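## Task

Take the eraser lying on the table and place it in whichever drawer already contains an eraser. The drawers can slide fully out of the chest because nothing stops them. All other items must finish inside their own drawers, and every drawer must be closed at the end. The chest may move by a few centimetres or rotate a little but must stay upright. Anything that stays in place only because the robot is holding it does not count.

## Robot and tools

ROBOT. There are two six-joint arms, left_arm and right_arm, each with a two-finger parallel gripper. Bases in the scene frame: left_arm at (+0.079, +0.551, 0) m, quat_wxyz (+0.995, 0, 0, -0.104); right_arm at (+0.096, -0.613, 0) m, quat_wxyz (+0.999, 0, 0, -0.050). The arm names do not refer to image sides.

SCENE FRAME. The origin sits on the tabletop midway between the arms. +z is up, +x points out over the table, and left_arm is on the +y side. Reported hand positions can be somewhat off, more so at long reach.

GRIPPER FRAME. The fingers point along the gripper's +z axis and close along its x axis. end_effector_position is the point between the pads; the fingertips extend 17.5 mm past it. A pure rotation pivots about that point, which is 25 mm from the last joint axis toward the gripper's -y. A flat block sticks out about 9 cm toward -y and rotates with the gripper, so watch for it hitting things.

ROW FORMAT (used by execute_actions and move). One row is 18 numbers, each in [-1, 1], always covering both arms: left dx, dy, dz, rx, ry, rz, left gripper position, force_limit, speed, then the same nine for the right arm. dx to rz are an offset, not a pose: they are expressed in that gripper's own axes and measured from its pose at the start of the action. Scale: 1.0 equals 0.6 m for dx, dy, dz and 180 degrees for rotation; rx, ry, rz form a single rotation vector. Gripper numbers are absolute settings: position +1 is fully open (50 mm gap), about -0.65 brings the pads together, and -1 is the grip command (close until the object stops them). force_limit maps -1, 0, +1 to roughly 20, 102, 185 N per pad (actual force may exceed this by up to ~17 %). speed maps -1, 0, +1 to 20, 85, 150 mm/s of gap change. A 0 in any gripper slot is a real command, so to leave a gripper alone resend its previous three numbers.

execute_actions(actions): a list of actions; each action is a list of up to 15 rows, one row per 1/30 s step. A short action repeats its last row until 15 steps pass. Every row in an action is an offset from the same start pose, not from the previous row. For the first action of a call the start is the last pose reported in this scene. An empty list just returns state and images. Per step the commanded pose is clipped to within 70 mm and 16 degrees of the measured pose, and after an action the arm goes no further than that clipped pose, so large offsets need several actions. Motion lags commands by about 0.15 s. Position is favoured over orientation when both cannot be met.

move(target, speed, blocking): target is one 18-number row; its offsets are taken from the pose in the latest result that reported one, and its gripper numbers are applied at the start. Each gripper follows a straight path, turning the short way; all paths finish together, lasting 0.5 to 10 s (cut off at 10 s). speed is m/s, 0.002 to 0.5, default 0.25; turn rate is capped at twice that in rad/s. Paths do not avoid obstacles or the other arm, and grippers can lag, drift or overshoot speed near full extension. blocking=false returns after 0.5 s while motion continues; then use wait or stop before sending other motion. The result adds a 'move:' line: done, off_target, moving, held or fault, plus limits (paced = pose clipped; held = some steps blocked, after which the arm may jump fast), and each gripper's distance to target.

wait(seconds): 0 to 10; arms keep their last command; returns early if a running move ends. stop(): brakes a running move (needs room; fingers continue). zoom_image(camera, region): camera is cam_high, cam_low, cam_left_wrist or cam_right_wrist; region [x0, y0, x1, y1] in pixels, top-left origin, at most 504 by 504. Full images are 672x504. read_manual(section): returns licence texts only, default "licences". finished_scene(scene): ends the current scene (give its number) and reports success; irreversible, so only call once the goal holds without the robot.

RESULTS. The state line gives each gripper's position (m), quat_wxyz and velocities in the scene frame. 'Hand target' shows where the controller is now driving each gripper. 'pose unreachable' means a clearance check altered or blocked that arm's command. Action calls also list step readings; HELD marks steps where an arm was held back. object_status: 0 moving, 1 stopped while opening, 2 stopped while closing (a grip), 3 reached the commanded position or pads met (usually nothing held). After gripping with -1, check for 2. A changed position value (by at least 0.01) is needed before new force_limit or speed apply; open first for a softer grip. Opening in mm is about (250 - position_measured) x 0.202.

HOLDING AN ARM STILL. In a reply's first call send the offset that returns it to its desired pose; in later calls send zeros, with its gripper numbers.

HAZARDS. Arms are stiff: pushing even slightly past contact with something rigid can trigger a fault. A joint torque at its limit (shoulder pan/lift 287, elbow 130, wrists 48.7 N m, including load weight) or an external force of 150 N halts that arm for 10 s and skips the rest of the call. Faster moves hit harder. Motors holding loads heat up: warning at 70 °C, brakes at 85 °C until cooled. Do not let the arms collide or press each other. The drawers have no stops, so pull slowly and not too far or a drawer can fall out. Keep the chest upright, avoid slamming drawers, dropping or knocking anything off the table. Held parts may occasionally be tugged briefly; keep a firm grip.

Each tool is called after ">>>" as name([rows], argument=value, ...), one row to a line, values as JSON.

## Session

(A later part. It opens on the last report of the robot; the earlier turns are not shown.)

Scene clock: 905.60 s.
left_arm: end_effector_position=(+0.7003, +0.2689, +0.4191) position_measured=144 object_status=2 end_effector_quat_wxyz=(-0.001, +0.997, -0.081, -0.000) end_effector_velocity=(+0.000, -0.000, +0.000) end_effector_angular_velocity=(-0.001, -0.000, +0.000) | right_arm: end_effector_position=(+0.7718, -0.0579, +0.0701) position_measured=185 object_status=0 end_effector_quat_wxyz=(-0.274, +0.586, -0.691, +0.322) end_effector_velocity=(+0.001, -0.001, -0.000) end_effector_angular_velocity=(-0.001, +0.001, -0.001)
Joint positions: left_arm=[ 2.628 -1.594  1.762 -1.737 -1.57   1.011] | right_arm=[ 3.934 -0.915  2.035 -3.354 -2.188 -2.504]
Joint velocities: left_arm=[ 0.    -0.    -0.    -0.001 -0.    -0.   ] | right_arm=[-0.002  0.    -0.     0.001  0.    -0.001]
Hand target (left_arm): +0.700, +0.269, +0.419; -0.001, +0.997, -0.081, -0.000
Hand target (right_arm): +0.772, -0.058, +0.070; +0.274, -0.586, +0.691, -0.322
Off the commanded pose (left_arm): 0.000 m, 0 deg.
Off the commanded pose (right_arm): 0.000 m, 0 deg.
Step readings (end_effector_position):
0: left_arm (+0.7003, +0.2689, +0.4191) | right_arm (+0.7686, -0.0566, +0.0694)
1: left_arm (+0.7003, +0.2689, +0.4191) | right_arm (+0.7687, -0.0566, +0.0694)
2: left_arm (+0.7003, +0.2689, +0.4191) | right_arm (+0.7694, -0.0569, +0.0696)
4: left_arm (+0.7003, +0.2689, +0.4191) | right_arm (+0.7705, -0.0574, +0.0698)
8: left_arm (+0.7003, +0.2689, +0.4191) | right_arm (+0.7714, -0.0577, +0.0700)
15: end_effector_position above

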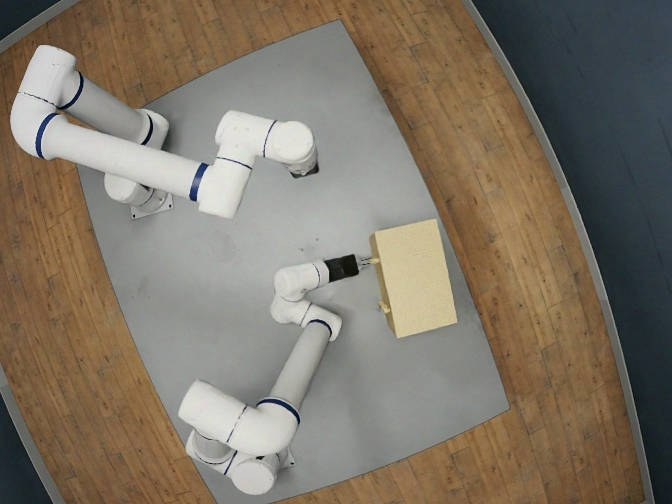

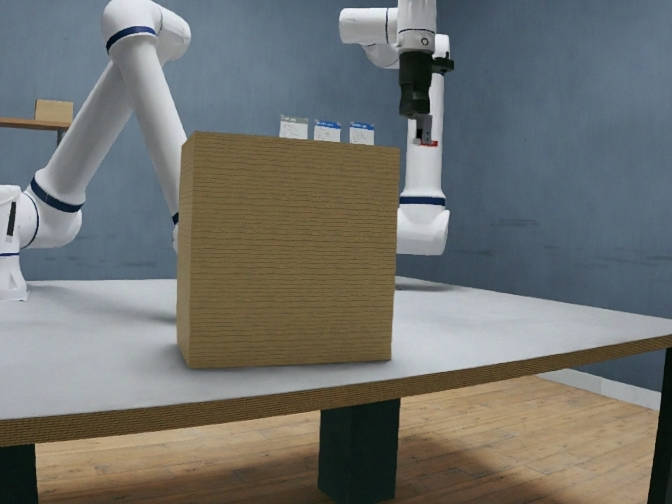

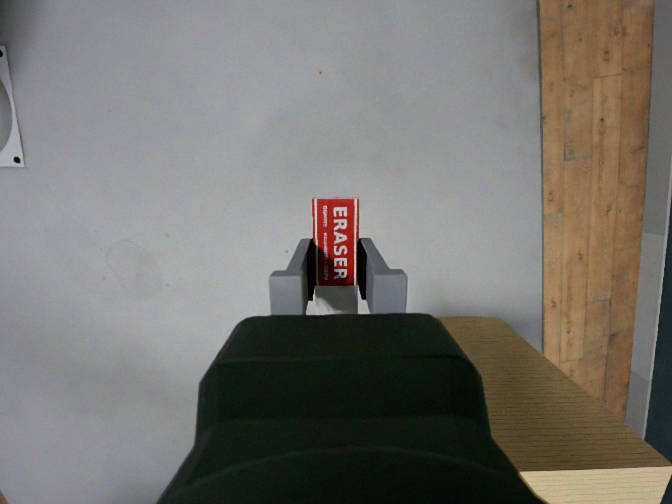

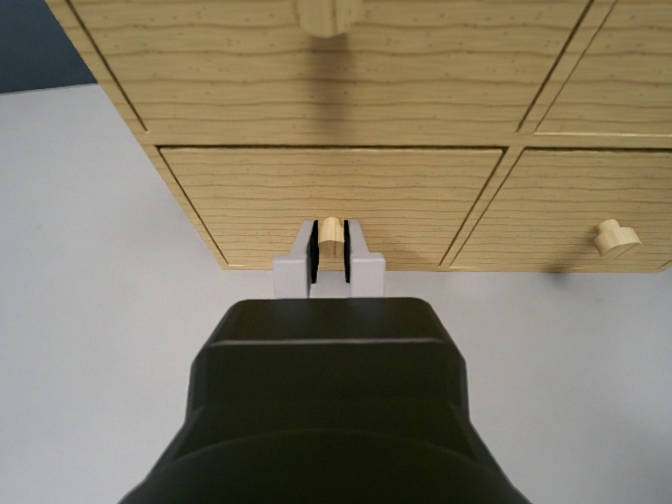

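>>> move(target=[0,0,0,0,0,0,-1,-0.4,-0.1, -0.001,0.1286,-0.1533,0,0,0,-1,-0.4,0.2], speed=0.17)

Scene clock: 925.47 s.
left_arm: end_effector_position=(+0.7003, +0.2689, +0.4191) position_measured=144 object_status=2 end_effector_quat_wxyz=(-0.001, +0.997, -0.081, -0.000) end_effector_velocity=(-0.001, +0.000, -0.001) end_effector_angular_velocity=(+0.001, +0.002, +0.000) | right_arm: end_effector_position=(+0.6538, -0.0378, +0.0703) position_measured=185 object_status=2 end_effector_quat_wxyz=(-0.274, +0.586, -0.691, +0.322) end_effector_velocity=(-0.004, +0.002, +0.000) end_effector_angular_velocity=(+0.001, -0.000, +0.002)
Joint positions: left_arm=[ 2.628 -1.594  1.762 -1.737 -1.57   1.011] | right_arm=[ 4.072 -0.971  2.139 -3.316 -2.268 -2.362]
Joint velocities: left_arm=[-0.    -0.     0.001  0.001 -0.001 -0.001] | right_arm=[ 0.006 -0.001  0.002  0.001 -0.002  0.005]
Hand target (left_arm): +0.700, +0.269, +0.419; -0.001, +0.997, -0.081, -0.000
Hand target (right_arm): +0.653, -0.038, +0.070; +0.274, -0.586, +0.691, -0.322
Off the commanded pose (left_arm): 0.000 m, 0 deg.
Off the commanded pose (right_arm): 0.000 m, 0 deg.
move: done

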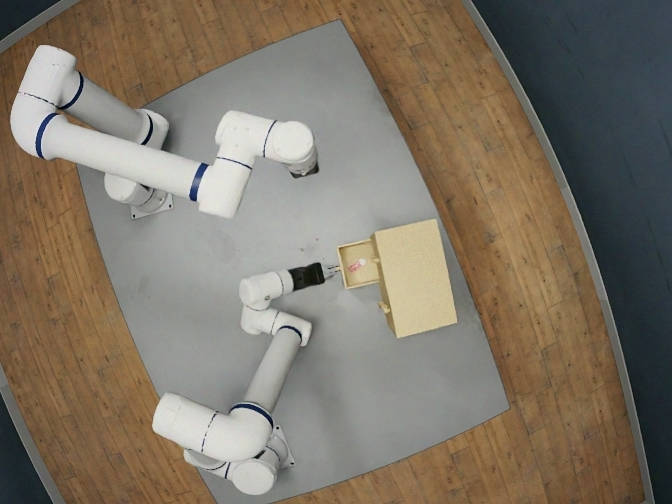

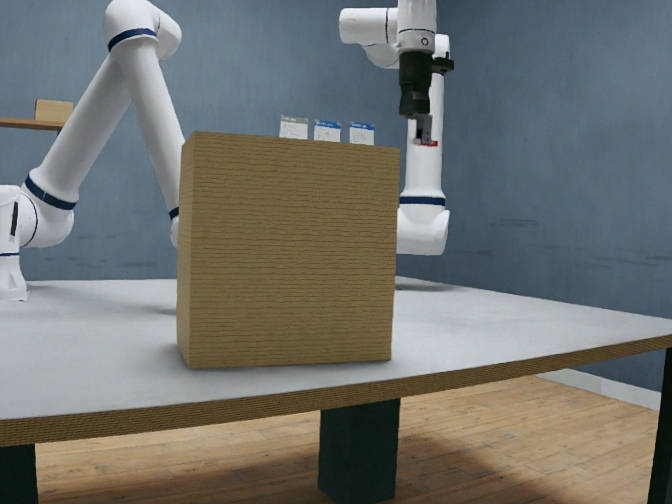

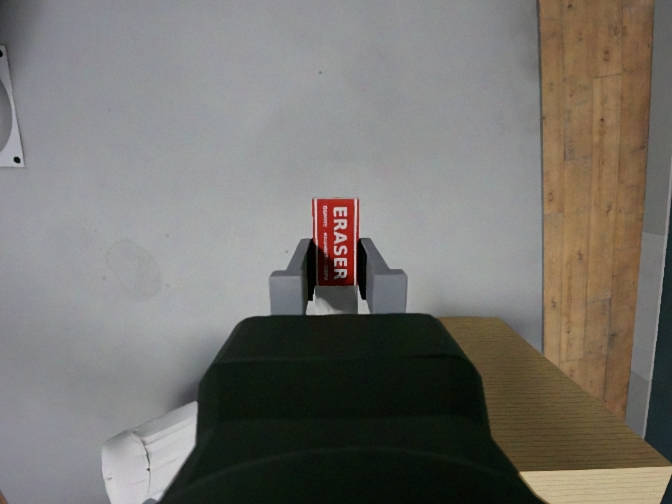

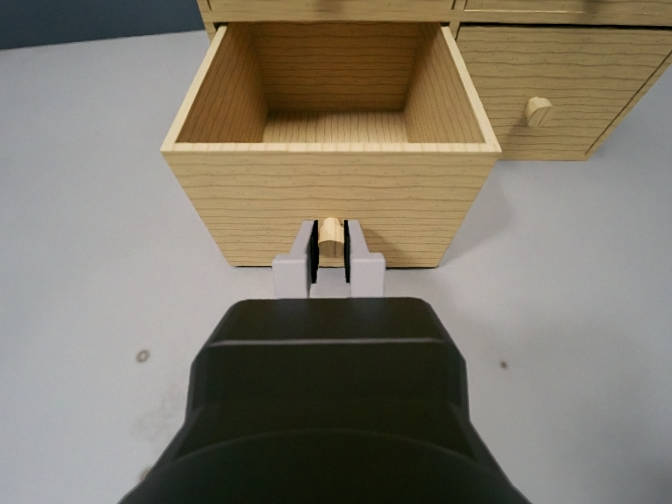

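There is something in this drawer. Let me zoom.

>>> zoom_image(camera="cam_high", region=[320,215,420,305])

Region (320, 215, 420, 305) of cam_high's 672x504 image, scaled by 5.040, with more detail than that image has; it fills the top 454 rows of this view, and the rest is white.

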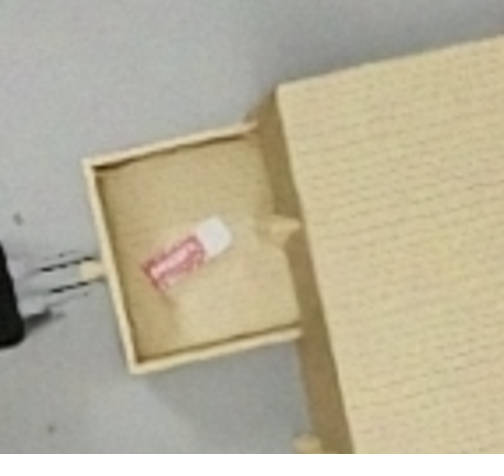

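>>> move(target=[0.0646,0.4730,0.2485,0,0,-0.5,-1,-0.4,-0.1, 0,0.0321,-0.0383,0,0,0,-1,-0.4,0.2], speed=0.5)

Scene clock: 1047.77 s.
left_arm: end_effector_position=(+0.6933, -0.0165, +0.2693) position_measured=144 object_status=2 end_effector_quat_wxyz=(-0.001, +0.763, +0.647, +0.000) end_effector_velocity=(-0.000, -0.002, -0.002) end_effector_angular_velocity=(+0.003, +0.000, +0.013) | right_arm: end_effector_position=(+0.6242, -0.0329, +0.0704) position_measured=185 object_status=2 end_effector_quat_wxyz=(-0.274, +0.586, -0.691, +0.322) end_effector_velocity=(+0.000, +0.000, +0.001) end_effector_angular_velocity=(+0.002, -0.002, -0.000)
Joint positions: left_arm=[ 2.412 -1.253  1.637 -1.953 -1.57  -0.774] | right_arm=[ 4.11  -0.984  2.16  -3.296 -2.288 -2.32 ]
Joint velocities: left_arm=[-0.002  0.003 -0.001  0.001  0.001 -0.014] | right_arm=[-0.    -0.    -0.    -0.002 -0.    -0.   ]
Hand target (left_arm): +0.693, -0.017, +0.269; -0.001, +0.762, +0.647, +0.000
Hand target (right_arm): +0.624, -0.033, +0.070; +0.274, -0.586, +0.691, -0.322
Off the commanded pose (left_arm): 0.001 m, 0 deg.
Off the commanded pose (right_arm): 0.000 m, 0 deg.
move: done

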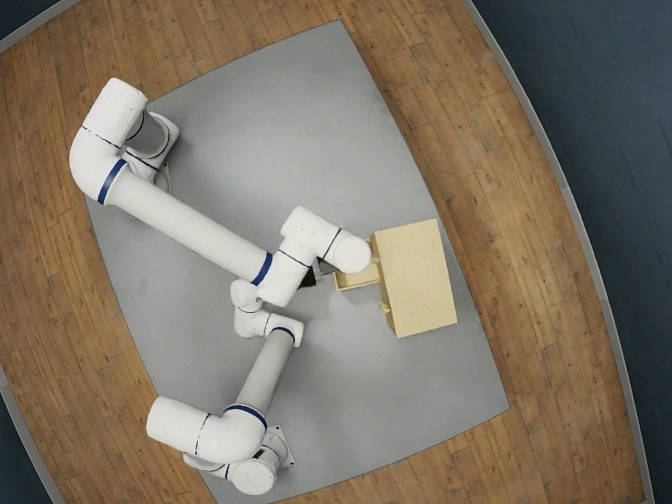

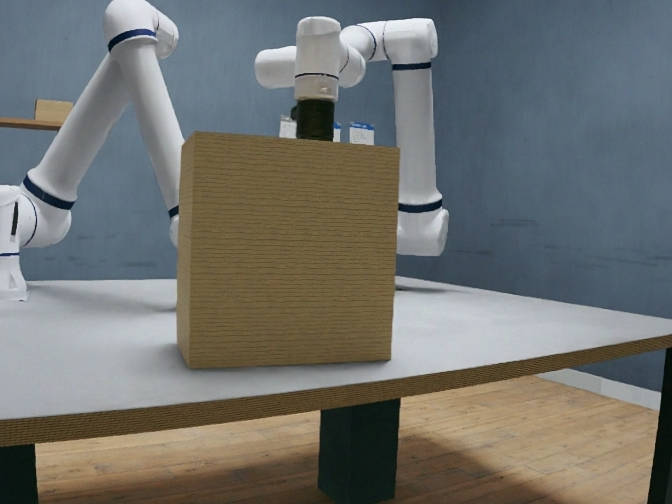

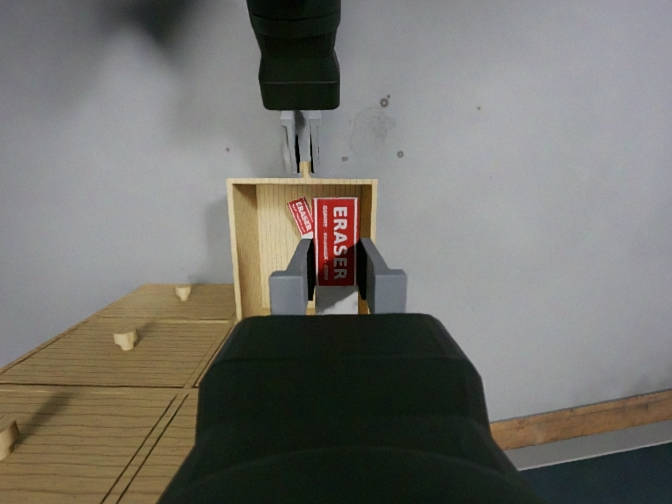

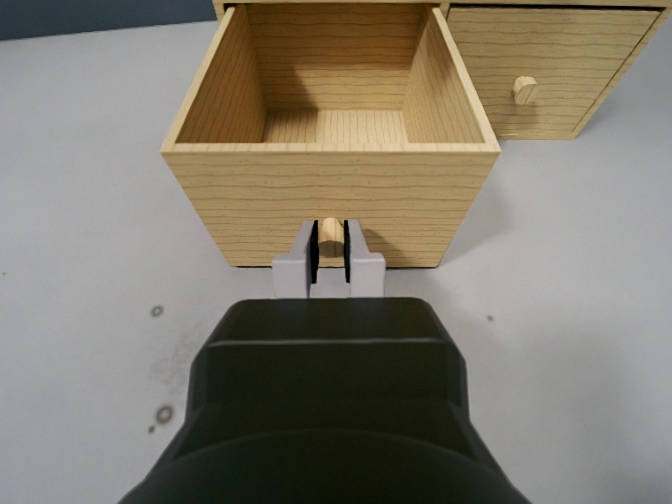

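>>> zoom_image(camera="cam_left_wrist", region=[200,130,440,330])

Region (200, 130, 440, 330) of cam_left_wrist's 672x504 image, scaled by 2.100, with more detail than that image has.

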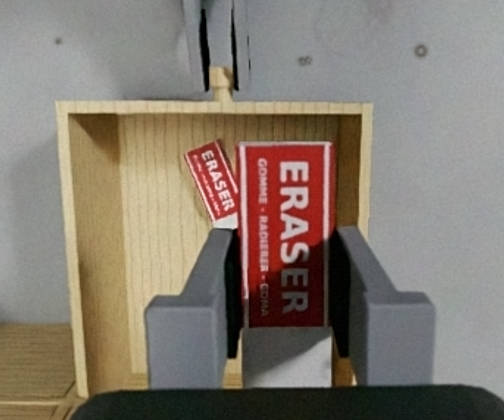

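>>> zoom_image(camera="cam_low", region=[250,10,400,150])

>>> zoom_image(camera="cam_high", region=[220,190,420,340])

Region (250, 10, 400, 150) of cam_low's 672x504 image, scaled by 3.360, with more detail than that image has; it fills the top 470 rows of this view, and the rest is white.

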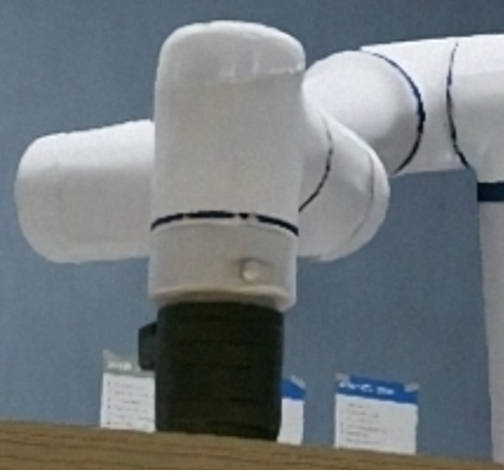

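Region (220, 190, 420, 340) of cam_high's 672x504 image, scaled by 2.520, with more detail than that image has; it fills the top 378 rows of this view, and the rest is white.

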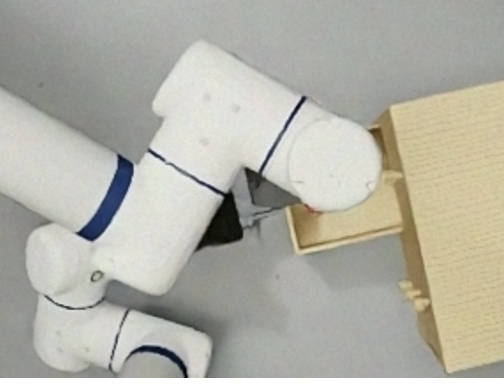

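>>> move(target=[0,0,0.1655,0,0,0,-1,-0.4,-0.1, 0,0,0,0,0,0,-1,-0.4,0.2], speed=0.25)

Scene clock: 1168.80 s.
left_arm: end_effector_position=(+0.6934, -0.0161, +0.1704) position_measured=144 object_status=2 end_effector_quat_wxyz=(-0.001, +0.763, +0.647, +0.000) end_effector_velocity=(+0.000, -0.000, -0.003) end_effector_angular_velocity=(+0.000, -0.000, +0.002) | right_arm: end_effector_position=(+0.6242, -0.0329, +0.0704) position_measured=185 object_status=2 end_effector_quat_wxyz=(-0.274, +0.586, -0.691, +0.322) end_effector_velocity=(+0.000, -0.000, +0.001) end_effector_angular_velocity=(+0.001, -0.001, -0.000)
Joint positions: left_arm=[ 2.413 -1.18   1.729 -2.117 -1.57  -0.774] | right_arm=[ 4.11  -0.984  2.16  -3.296 -2.288 -2.319]
Joint velocities: left_arm=[ 0.     0.003  0.002 -0.004  0.    -0.002] | right_arm=[-0.    -0.001 -0.    -0.    -0.    -0.   ]
Hand target (left_arm): +0.693, -0.016, +0.170; -0.001, +0.763, +0.647, +0.000
Hand target (right_arm): +0.624, -0.033, +0.070; +0.274, -0.586, +0.691, -0.322
Off the commanded pose (left_arm): 0.000 m, 0 deg.
Off the commanded pose (right_arm): 0.000 m, 0 deg.
move: done

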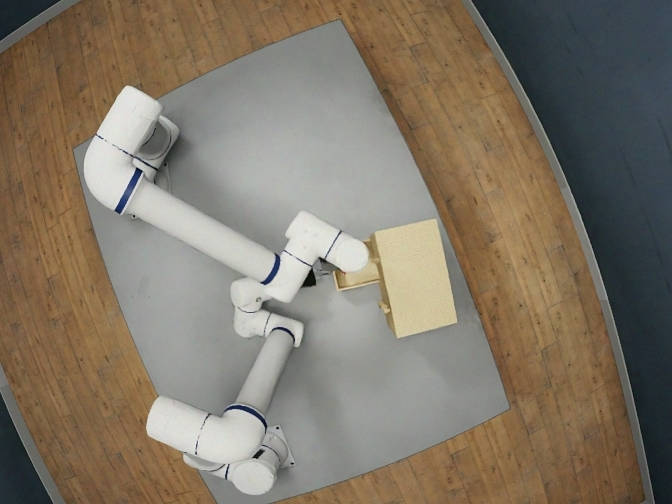

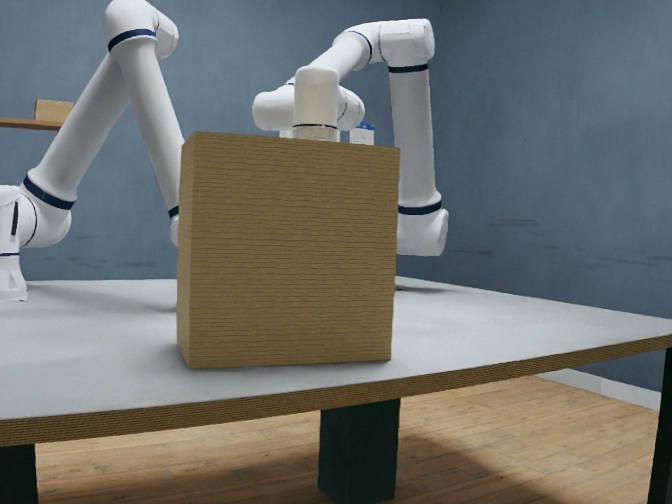

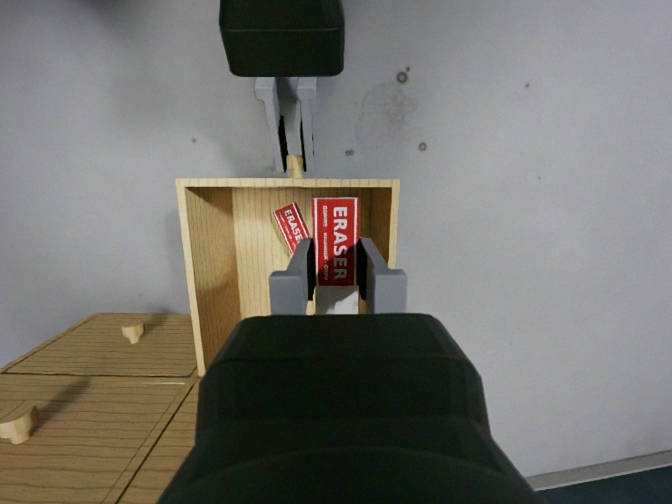

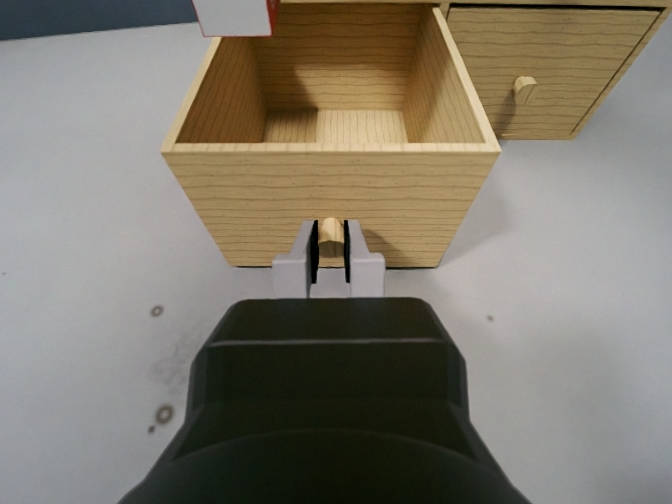

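>>> zoom_image(camera="cam_left_wrist", region=[160,140,430,330])

Region (160, 140, 430, 330) of cam_left_wrist's 672x504 image, scaled by 1.867, with more detail than that image has; it fills the top 355 rows of this view, and the rest is white.

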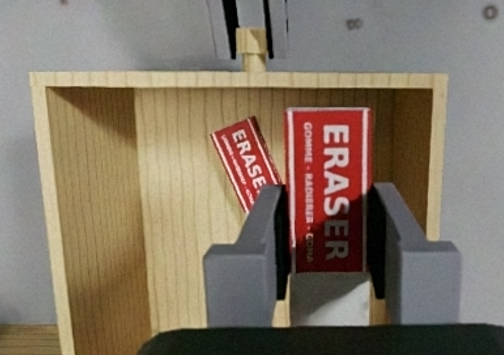

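>>> move(target=[0.005,0.0025,0.134,0,0.0556,0,-1,-0.4,-0.1, 0,0,0,0,0,0,-1,-0.4,0.2], speed=0.15)

Scene clock: 1289.97 s.
left_arm: end_effector_position=(+0.6954, -0.0131, +0.0903) position_measured=144 object_status=2 end_effector_quat_wxyz=(-0.057, +0.760, +0.644, +0.066) end_effector_velocity=(+0.000, -0.000, -0.002) end_effector_angular_velocity=(+0.005, -0.000, -0.002) | right_arm: end_effector_position=(+0.6242, -0.0329, +0.0704) position_measured=185 object_status=2 end_effector_quat_wxyz=(-0.274, +0.586, -0.691, +0.322) end_effector_velocity=(-0.000, +0.000, +0.001) end_effector_angular_velocity=(+0.002, -0.001, -0.000)
Joint positions: left_arm=[ 2.375 -1.076  1.714 -2.079 -1.451 -0.82 ] | right_arm=[ 4.11  -0.984  2.16  -3.296 -2.288 -2.32 ]
Joint velocities: left_arm=[-0.001  0.004 -0.001  0.002  0.003  0.001] | right_arm=[ 0.001 -0.001  0.    -0.    -0.     0.001]
Hand target (left_arm): +0.695, -0.013, +0.090; -0.058, +0.760, +0.644, +0.067
Hand target (right_arm): +0.624, -0.033, +0.070; +0.274, -0.586, +0.691, -0.322
Off the commanded pose (left_arm): 0.000 m, 0 deg.
Off the commanded pose (right_arm): 0.000 m, 0 deg.
move: done

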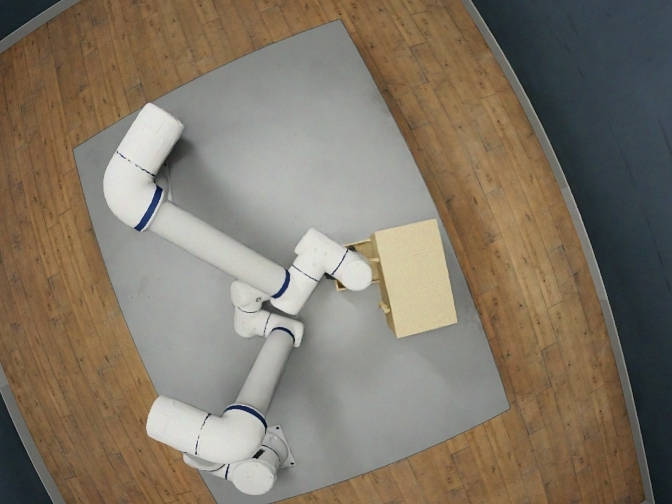

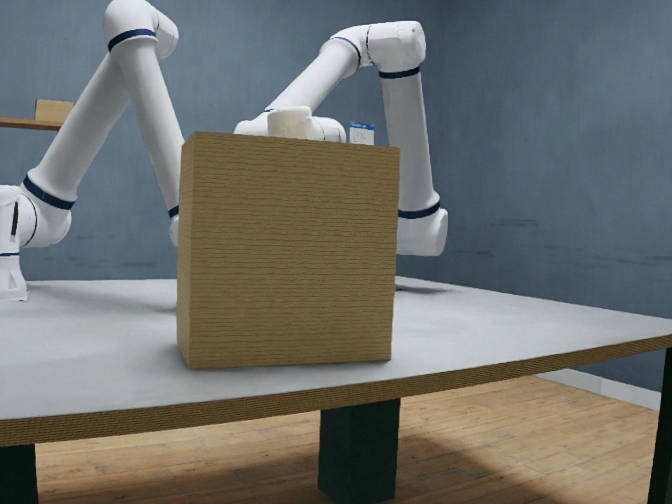

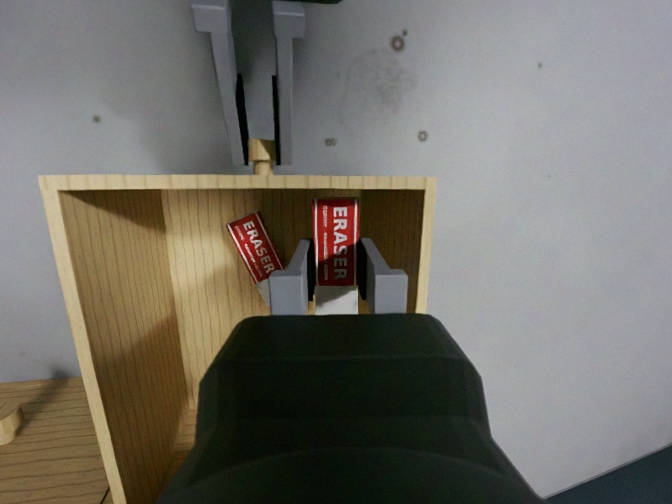

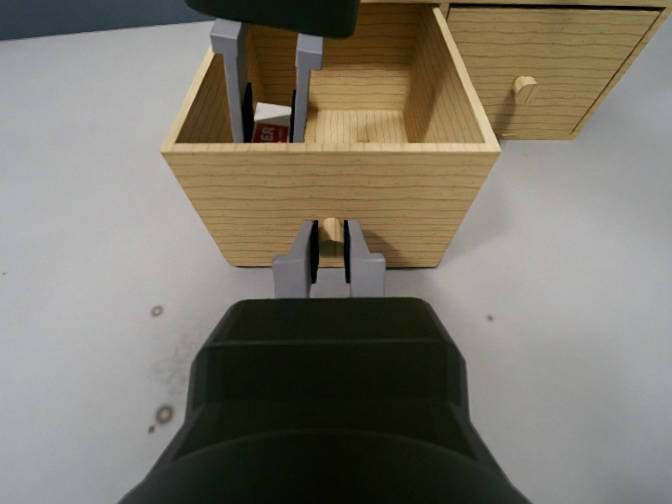

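>>> execute_actions(actions=[])

Scene clock: 1318.53 s.
left_arm: end_effector_position=(+0.6954, -0.0131, +0.0899) position_measured=144 object_status=2 end_effector_quat_wxyz=(-0.058, +0.760, +0.644, +0.067) end_effector_velocity=(-0.000, -0.000, +0.000) end_effector_angular_velocity=(-0.001, +0.000, +0.000) | right_arm: end_effector_position=(+0.6242, -0.0329, +0.0704) position_measured=185 object_status=2 end_effector_quat_wxyz=(-0.274, +0.586, -0.691, +0.322) end_effector_velocity=(-0.000, +0.000, +0.000) end_effector_angular_velocity=(+0.000, -0.000, +0.001)
Joint positions: left_arm=[ 2.375 -1.076  1.714 -2.079 -1.451 -0.82 ] | right_arm=[ 4.11  -0.984  2.16  -3.296 -2.288 -2.319]
Joint velocities: left_arm=[-0.    -0.    -0.    -0.    -0.001 -0.   ] | right_arm=[ 0.001 -0.    -0.     0.    -0.     0.   ]
Hand target (left_arm): +0.695, -0.013, +0.090; -0.058, +0.760, +0.644, +0.067
Hand target (right_arm): +0.624, -0.033, +0.070; +0.274, -0.586, +0.691, -0.322
Off the commanded pose (left_arm): 0.000 m, 0 deg.
Off the commanded pose (right_arm): 0.000 m, 0 deg.

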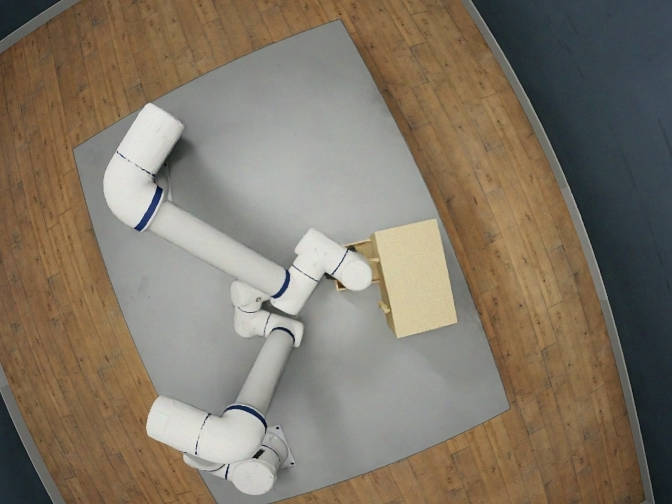

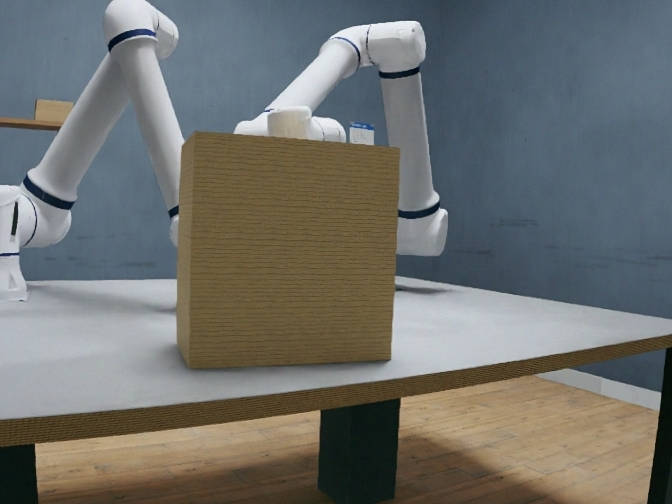

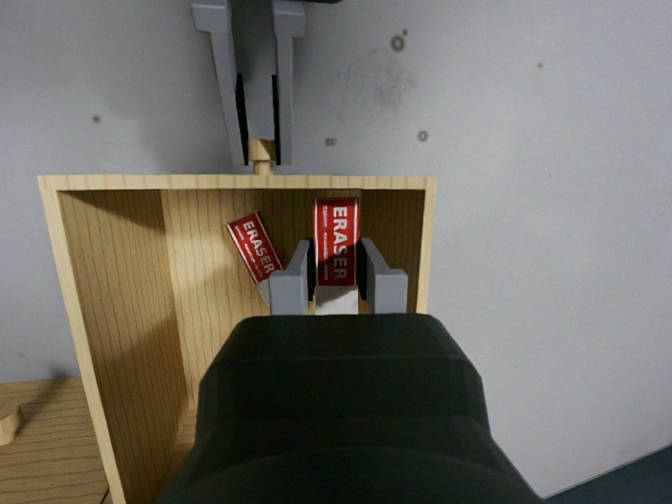

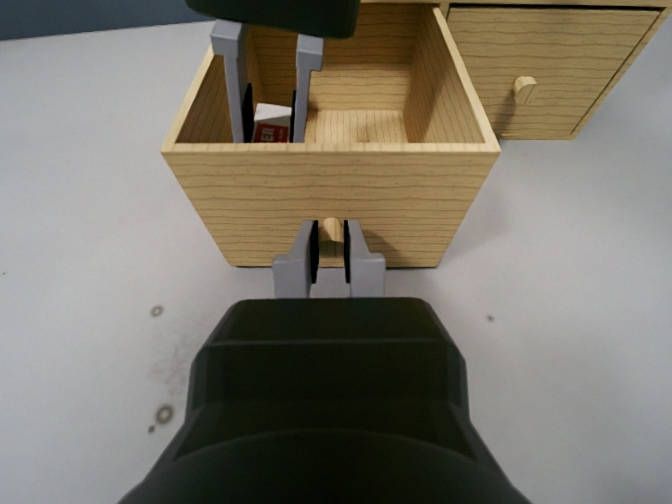

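>>> move(target=[-0.00824,0.0001,0.04595,0,0,0,-1,-0.4,-0.1,0,0,0,0,0,0,-1,-0.4,0.2], speed=0.06)

Scene clock: 1331.30 s.
left_arm: end_effector_position=(+0.6954, -0.0132, +0.0623) position_measured=144 object_status=2 end_effector_quat_wxyz=(-0.058, +0.760, +0.644, +0.067) end_effector_velocity=(-0.001, +0.002, -0.004) end_effector_angular_velocity=(+0.003, +0.002, +0.000) | right_arm: end_effector_position=(+0.6242, -0.0329, +0.0704) position_measured=185 object_status=2 end_effector_quat_wxyz=(-0.274, +0.586, -0.691, +0.322) end_effector_velocity=(-0.000, +0.000, -0.001) end_effector_angular_velocity=(-0.002, +0.002, +0.000)
Joint positions: left_arm=[ 2.375 -1.048  1.728 -2.122 -1.451 -0.82 ] | right_arm=[ 4.11  -0.984  2.16  -3.296 -2.288 -2.319]
Joint velocities: left_arm=[ 0.001  0.003  0.003 -0.002  0.     0.   ] | right_arm=[ 0.     0.001 -0.     0.002 -0.    -0.   ]
Hand target (left_arm): +0.695, -0.013, +0.062; -0.058, +0.760, +0.644, +0.067
Hand target (right_arm): +0.624, -0.033, +0.070; +0.274, -0.586, +0.691, -0.322
Off the commanded pose (left_arm): 0.000 m, 0 deg.
Off the commanded pose (right_arm): 0.000 m, 0 deg.
move: done

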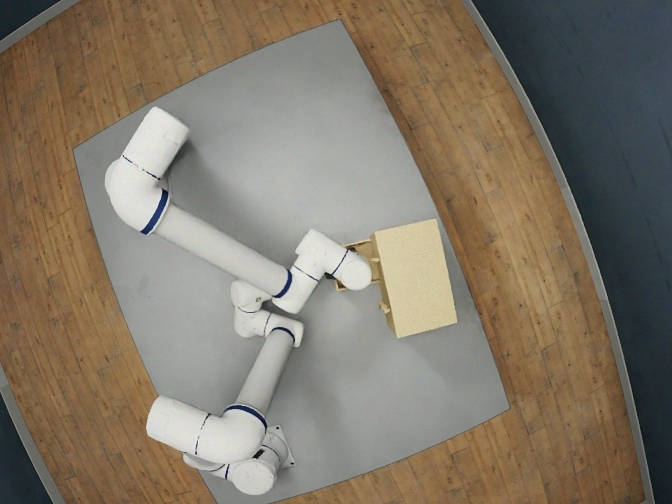

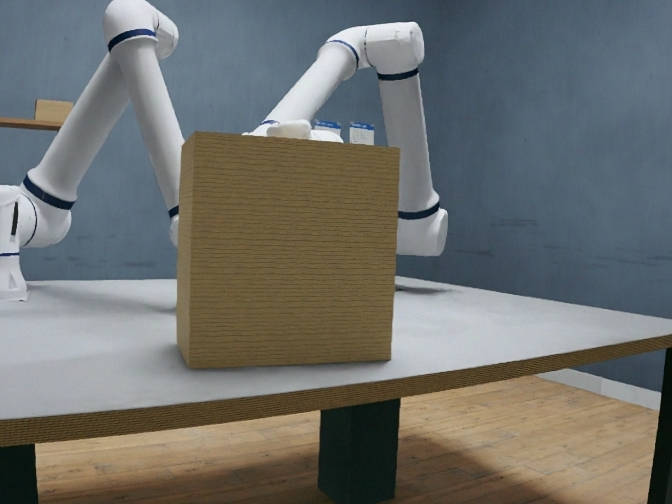

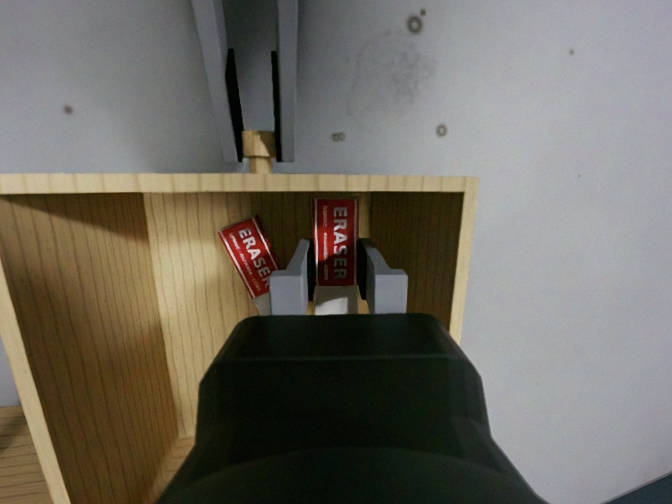

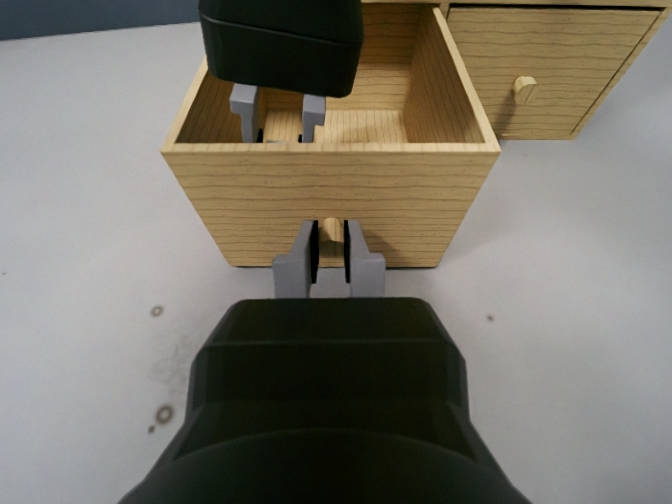

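>>> zoom_image(camera="cam_right_wrist", region=[140, 0, 420, 210])

>>> zoom_image(camera="cam_left_wrist", region=[200, 150, 520, 390])

Region (140, 0, 420, 210) of cam_right_wrist's 672x504 image, scaled by 1.800, with more detail than that image has; it fills the top 378 rows of this view, and the rest is white.

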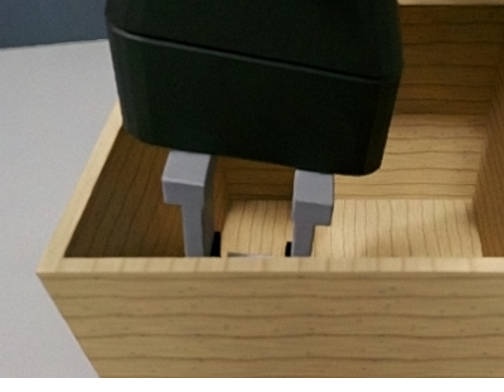

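Region (200, 150, 520, 390) of cam_left_wrist's 672x504 image, scaled by 1.575, with more detail than that image has; it fills the top 378 rows of this view, and the rest is white.

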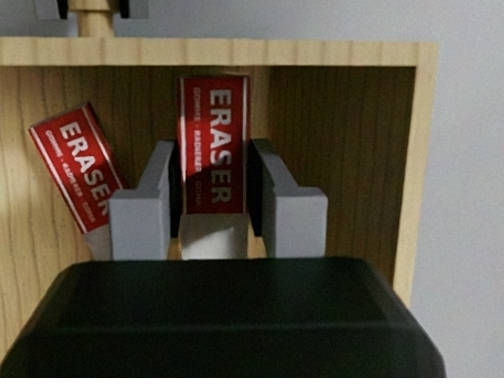

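>>> move(target=[-0.00608,0.00005,0.019745,0,0,0,-1,-0.4,-0.1,0,0,0,0,0,0,-1,-0.4,0.2], speed=0.03)

Scene clock: 1424.17 s.
left_arm: end_effector_position=(+0.6952, -0.0146, +0.0504) position_measured=144 object_status=2 end_effector_quat_wxyz=(-0.058, +0.760, +0.644, +0.067) end_effector_velocity=(+0.000, -0.000, -0.003) end_effector_angular_velocity=(-0.000, +0.000, +0.001) | right_arm: end_effector_position=(+0.6242, -0.0329, +0.0704) position_measured=185 object_status=2 end_effector_quat_wxyz=(-0.274, +0.586, -0.691, +0.322) end_effector_velocity=(-0.000, +0.000, +0.000) end_effector_angular_velocity=(-0.001, +0.001, +0.001)
Joint positions: left_arm=[ 2.374 -1.034  1.732 -2.139 -1.451 -0.821] | right_arm=[ 4.11  -0.984  2.16  -3.296 -2.288 -2.319]
Joint velocities: left_arm=[ 0.     0.004  0.001 -0.005 -0.    -0.001] | right_arm=[ 0.    -0.     0.     0.001  0.    -0.   ]
Hand target (left_arm): +0.695, -0.015, +0.050; -0.058, +0.760, +0.644, +0.067
Hand target (right_arm): +0.624, -0.033, +0.070; +0.274, -0.586, +0.691, -0.322
Off the commanded pose (left_arm): 0.000 m, 0 deg.
Off the commanded pose (right_arm): 0.000 m, 0 deg.
move: done

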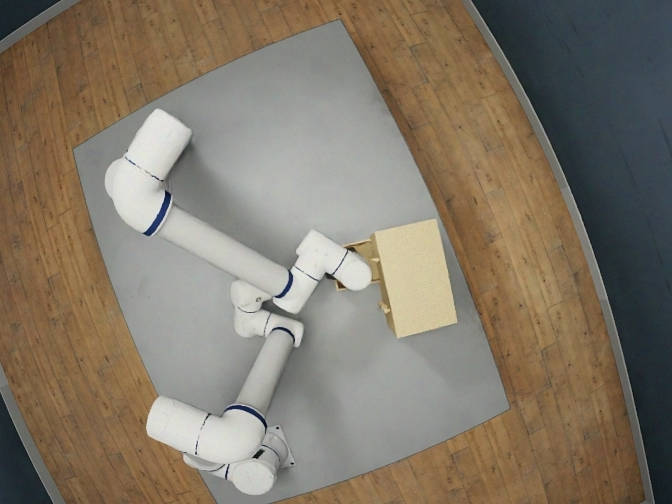

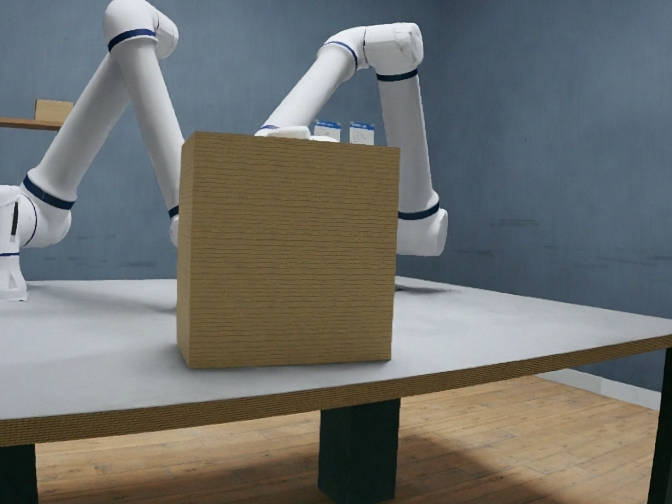

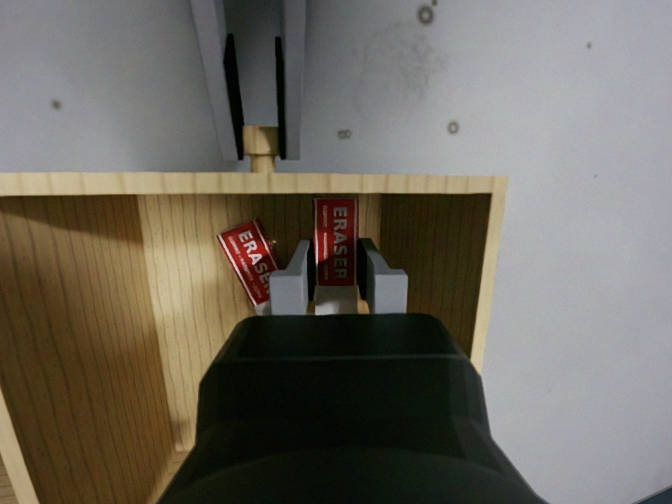

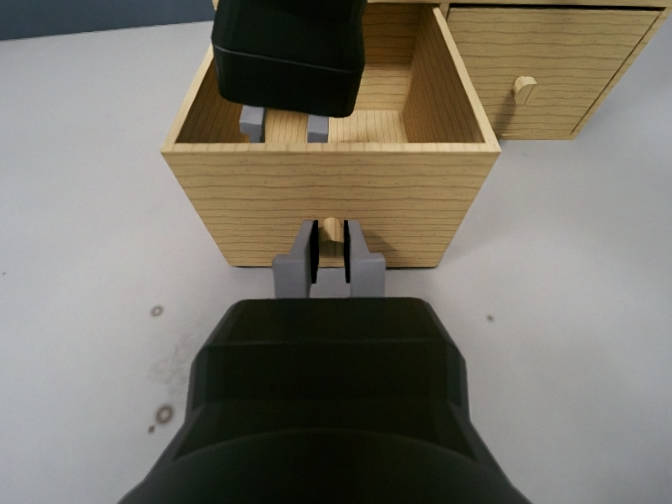

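>>> zoom_image(camera="cam_left_wrist", region=[190, 160, 530, 415])

>>> zoom_image(camera="cam_right_wrist", region=[150, 0, 400, 190])

Region (190, 160, 530, 415) of cam_left_wrist's 672x504 image, scaled by 1.482, with more detail than that image has; it fills the top 378 rows of this view, and the rest is white.

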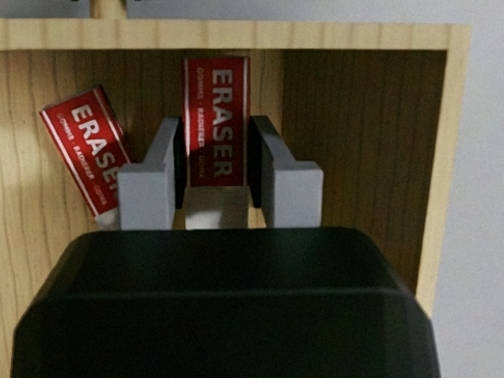

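Region (150, 0, 400, 190) of cam_right_wrist's 672x504 image, scaled by 2.016, with more detail than that image has; it fills the top 383 rows of this view, and the rest is white.

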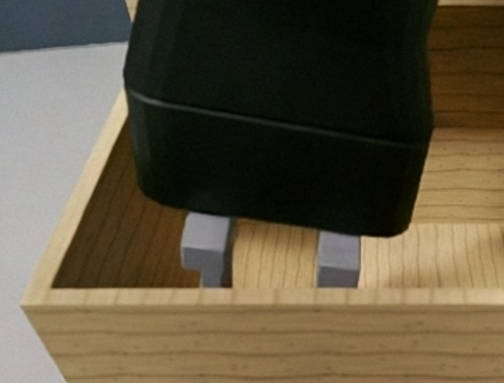

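>>> zoom_image(camera="cam_left_wrist", region=[210, 185, 390, 320])

Region (210, 185, 390, 320) of cam_left_wrist's 672x504 image, scaled by 2.800, with more detail than that image has; it fills the top 378 rows of this view, and the rest is white.

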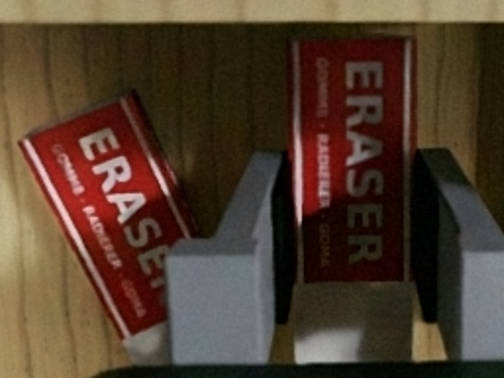

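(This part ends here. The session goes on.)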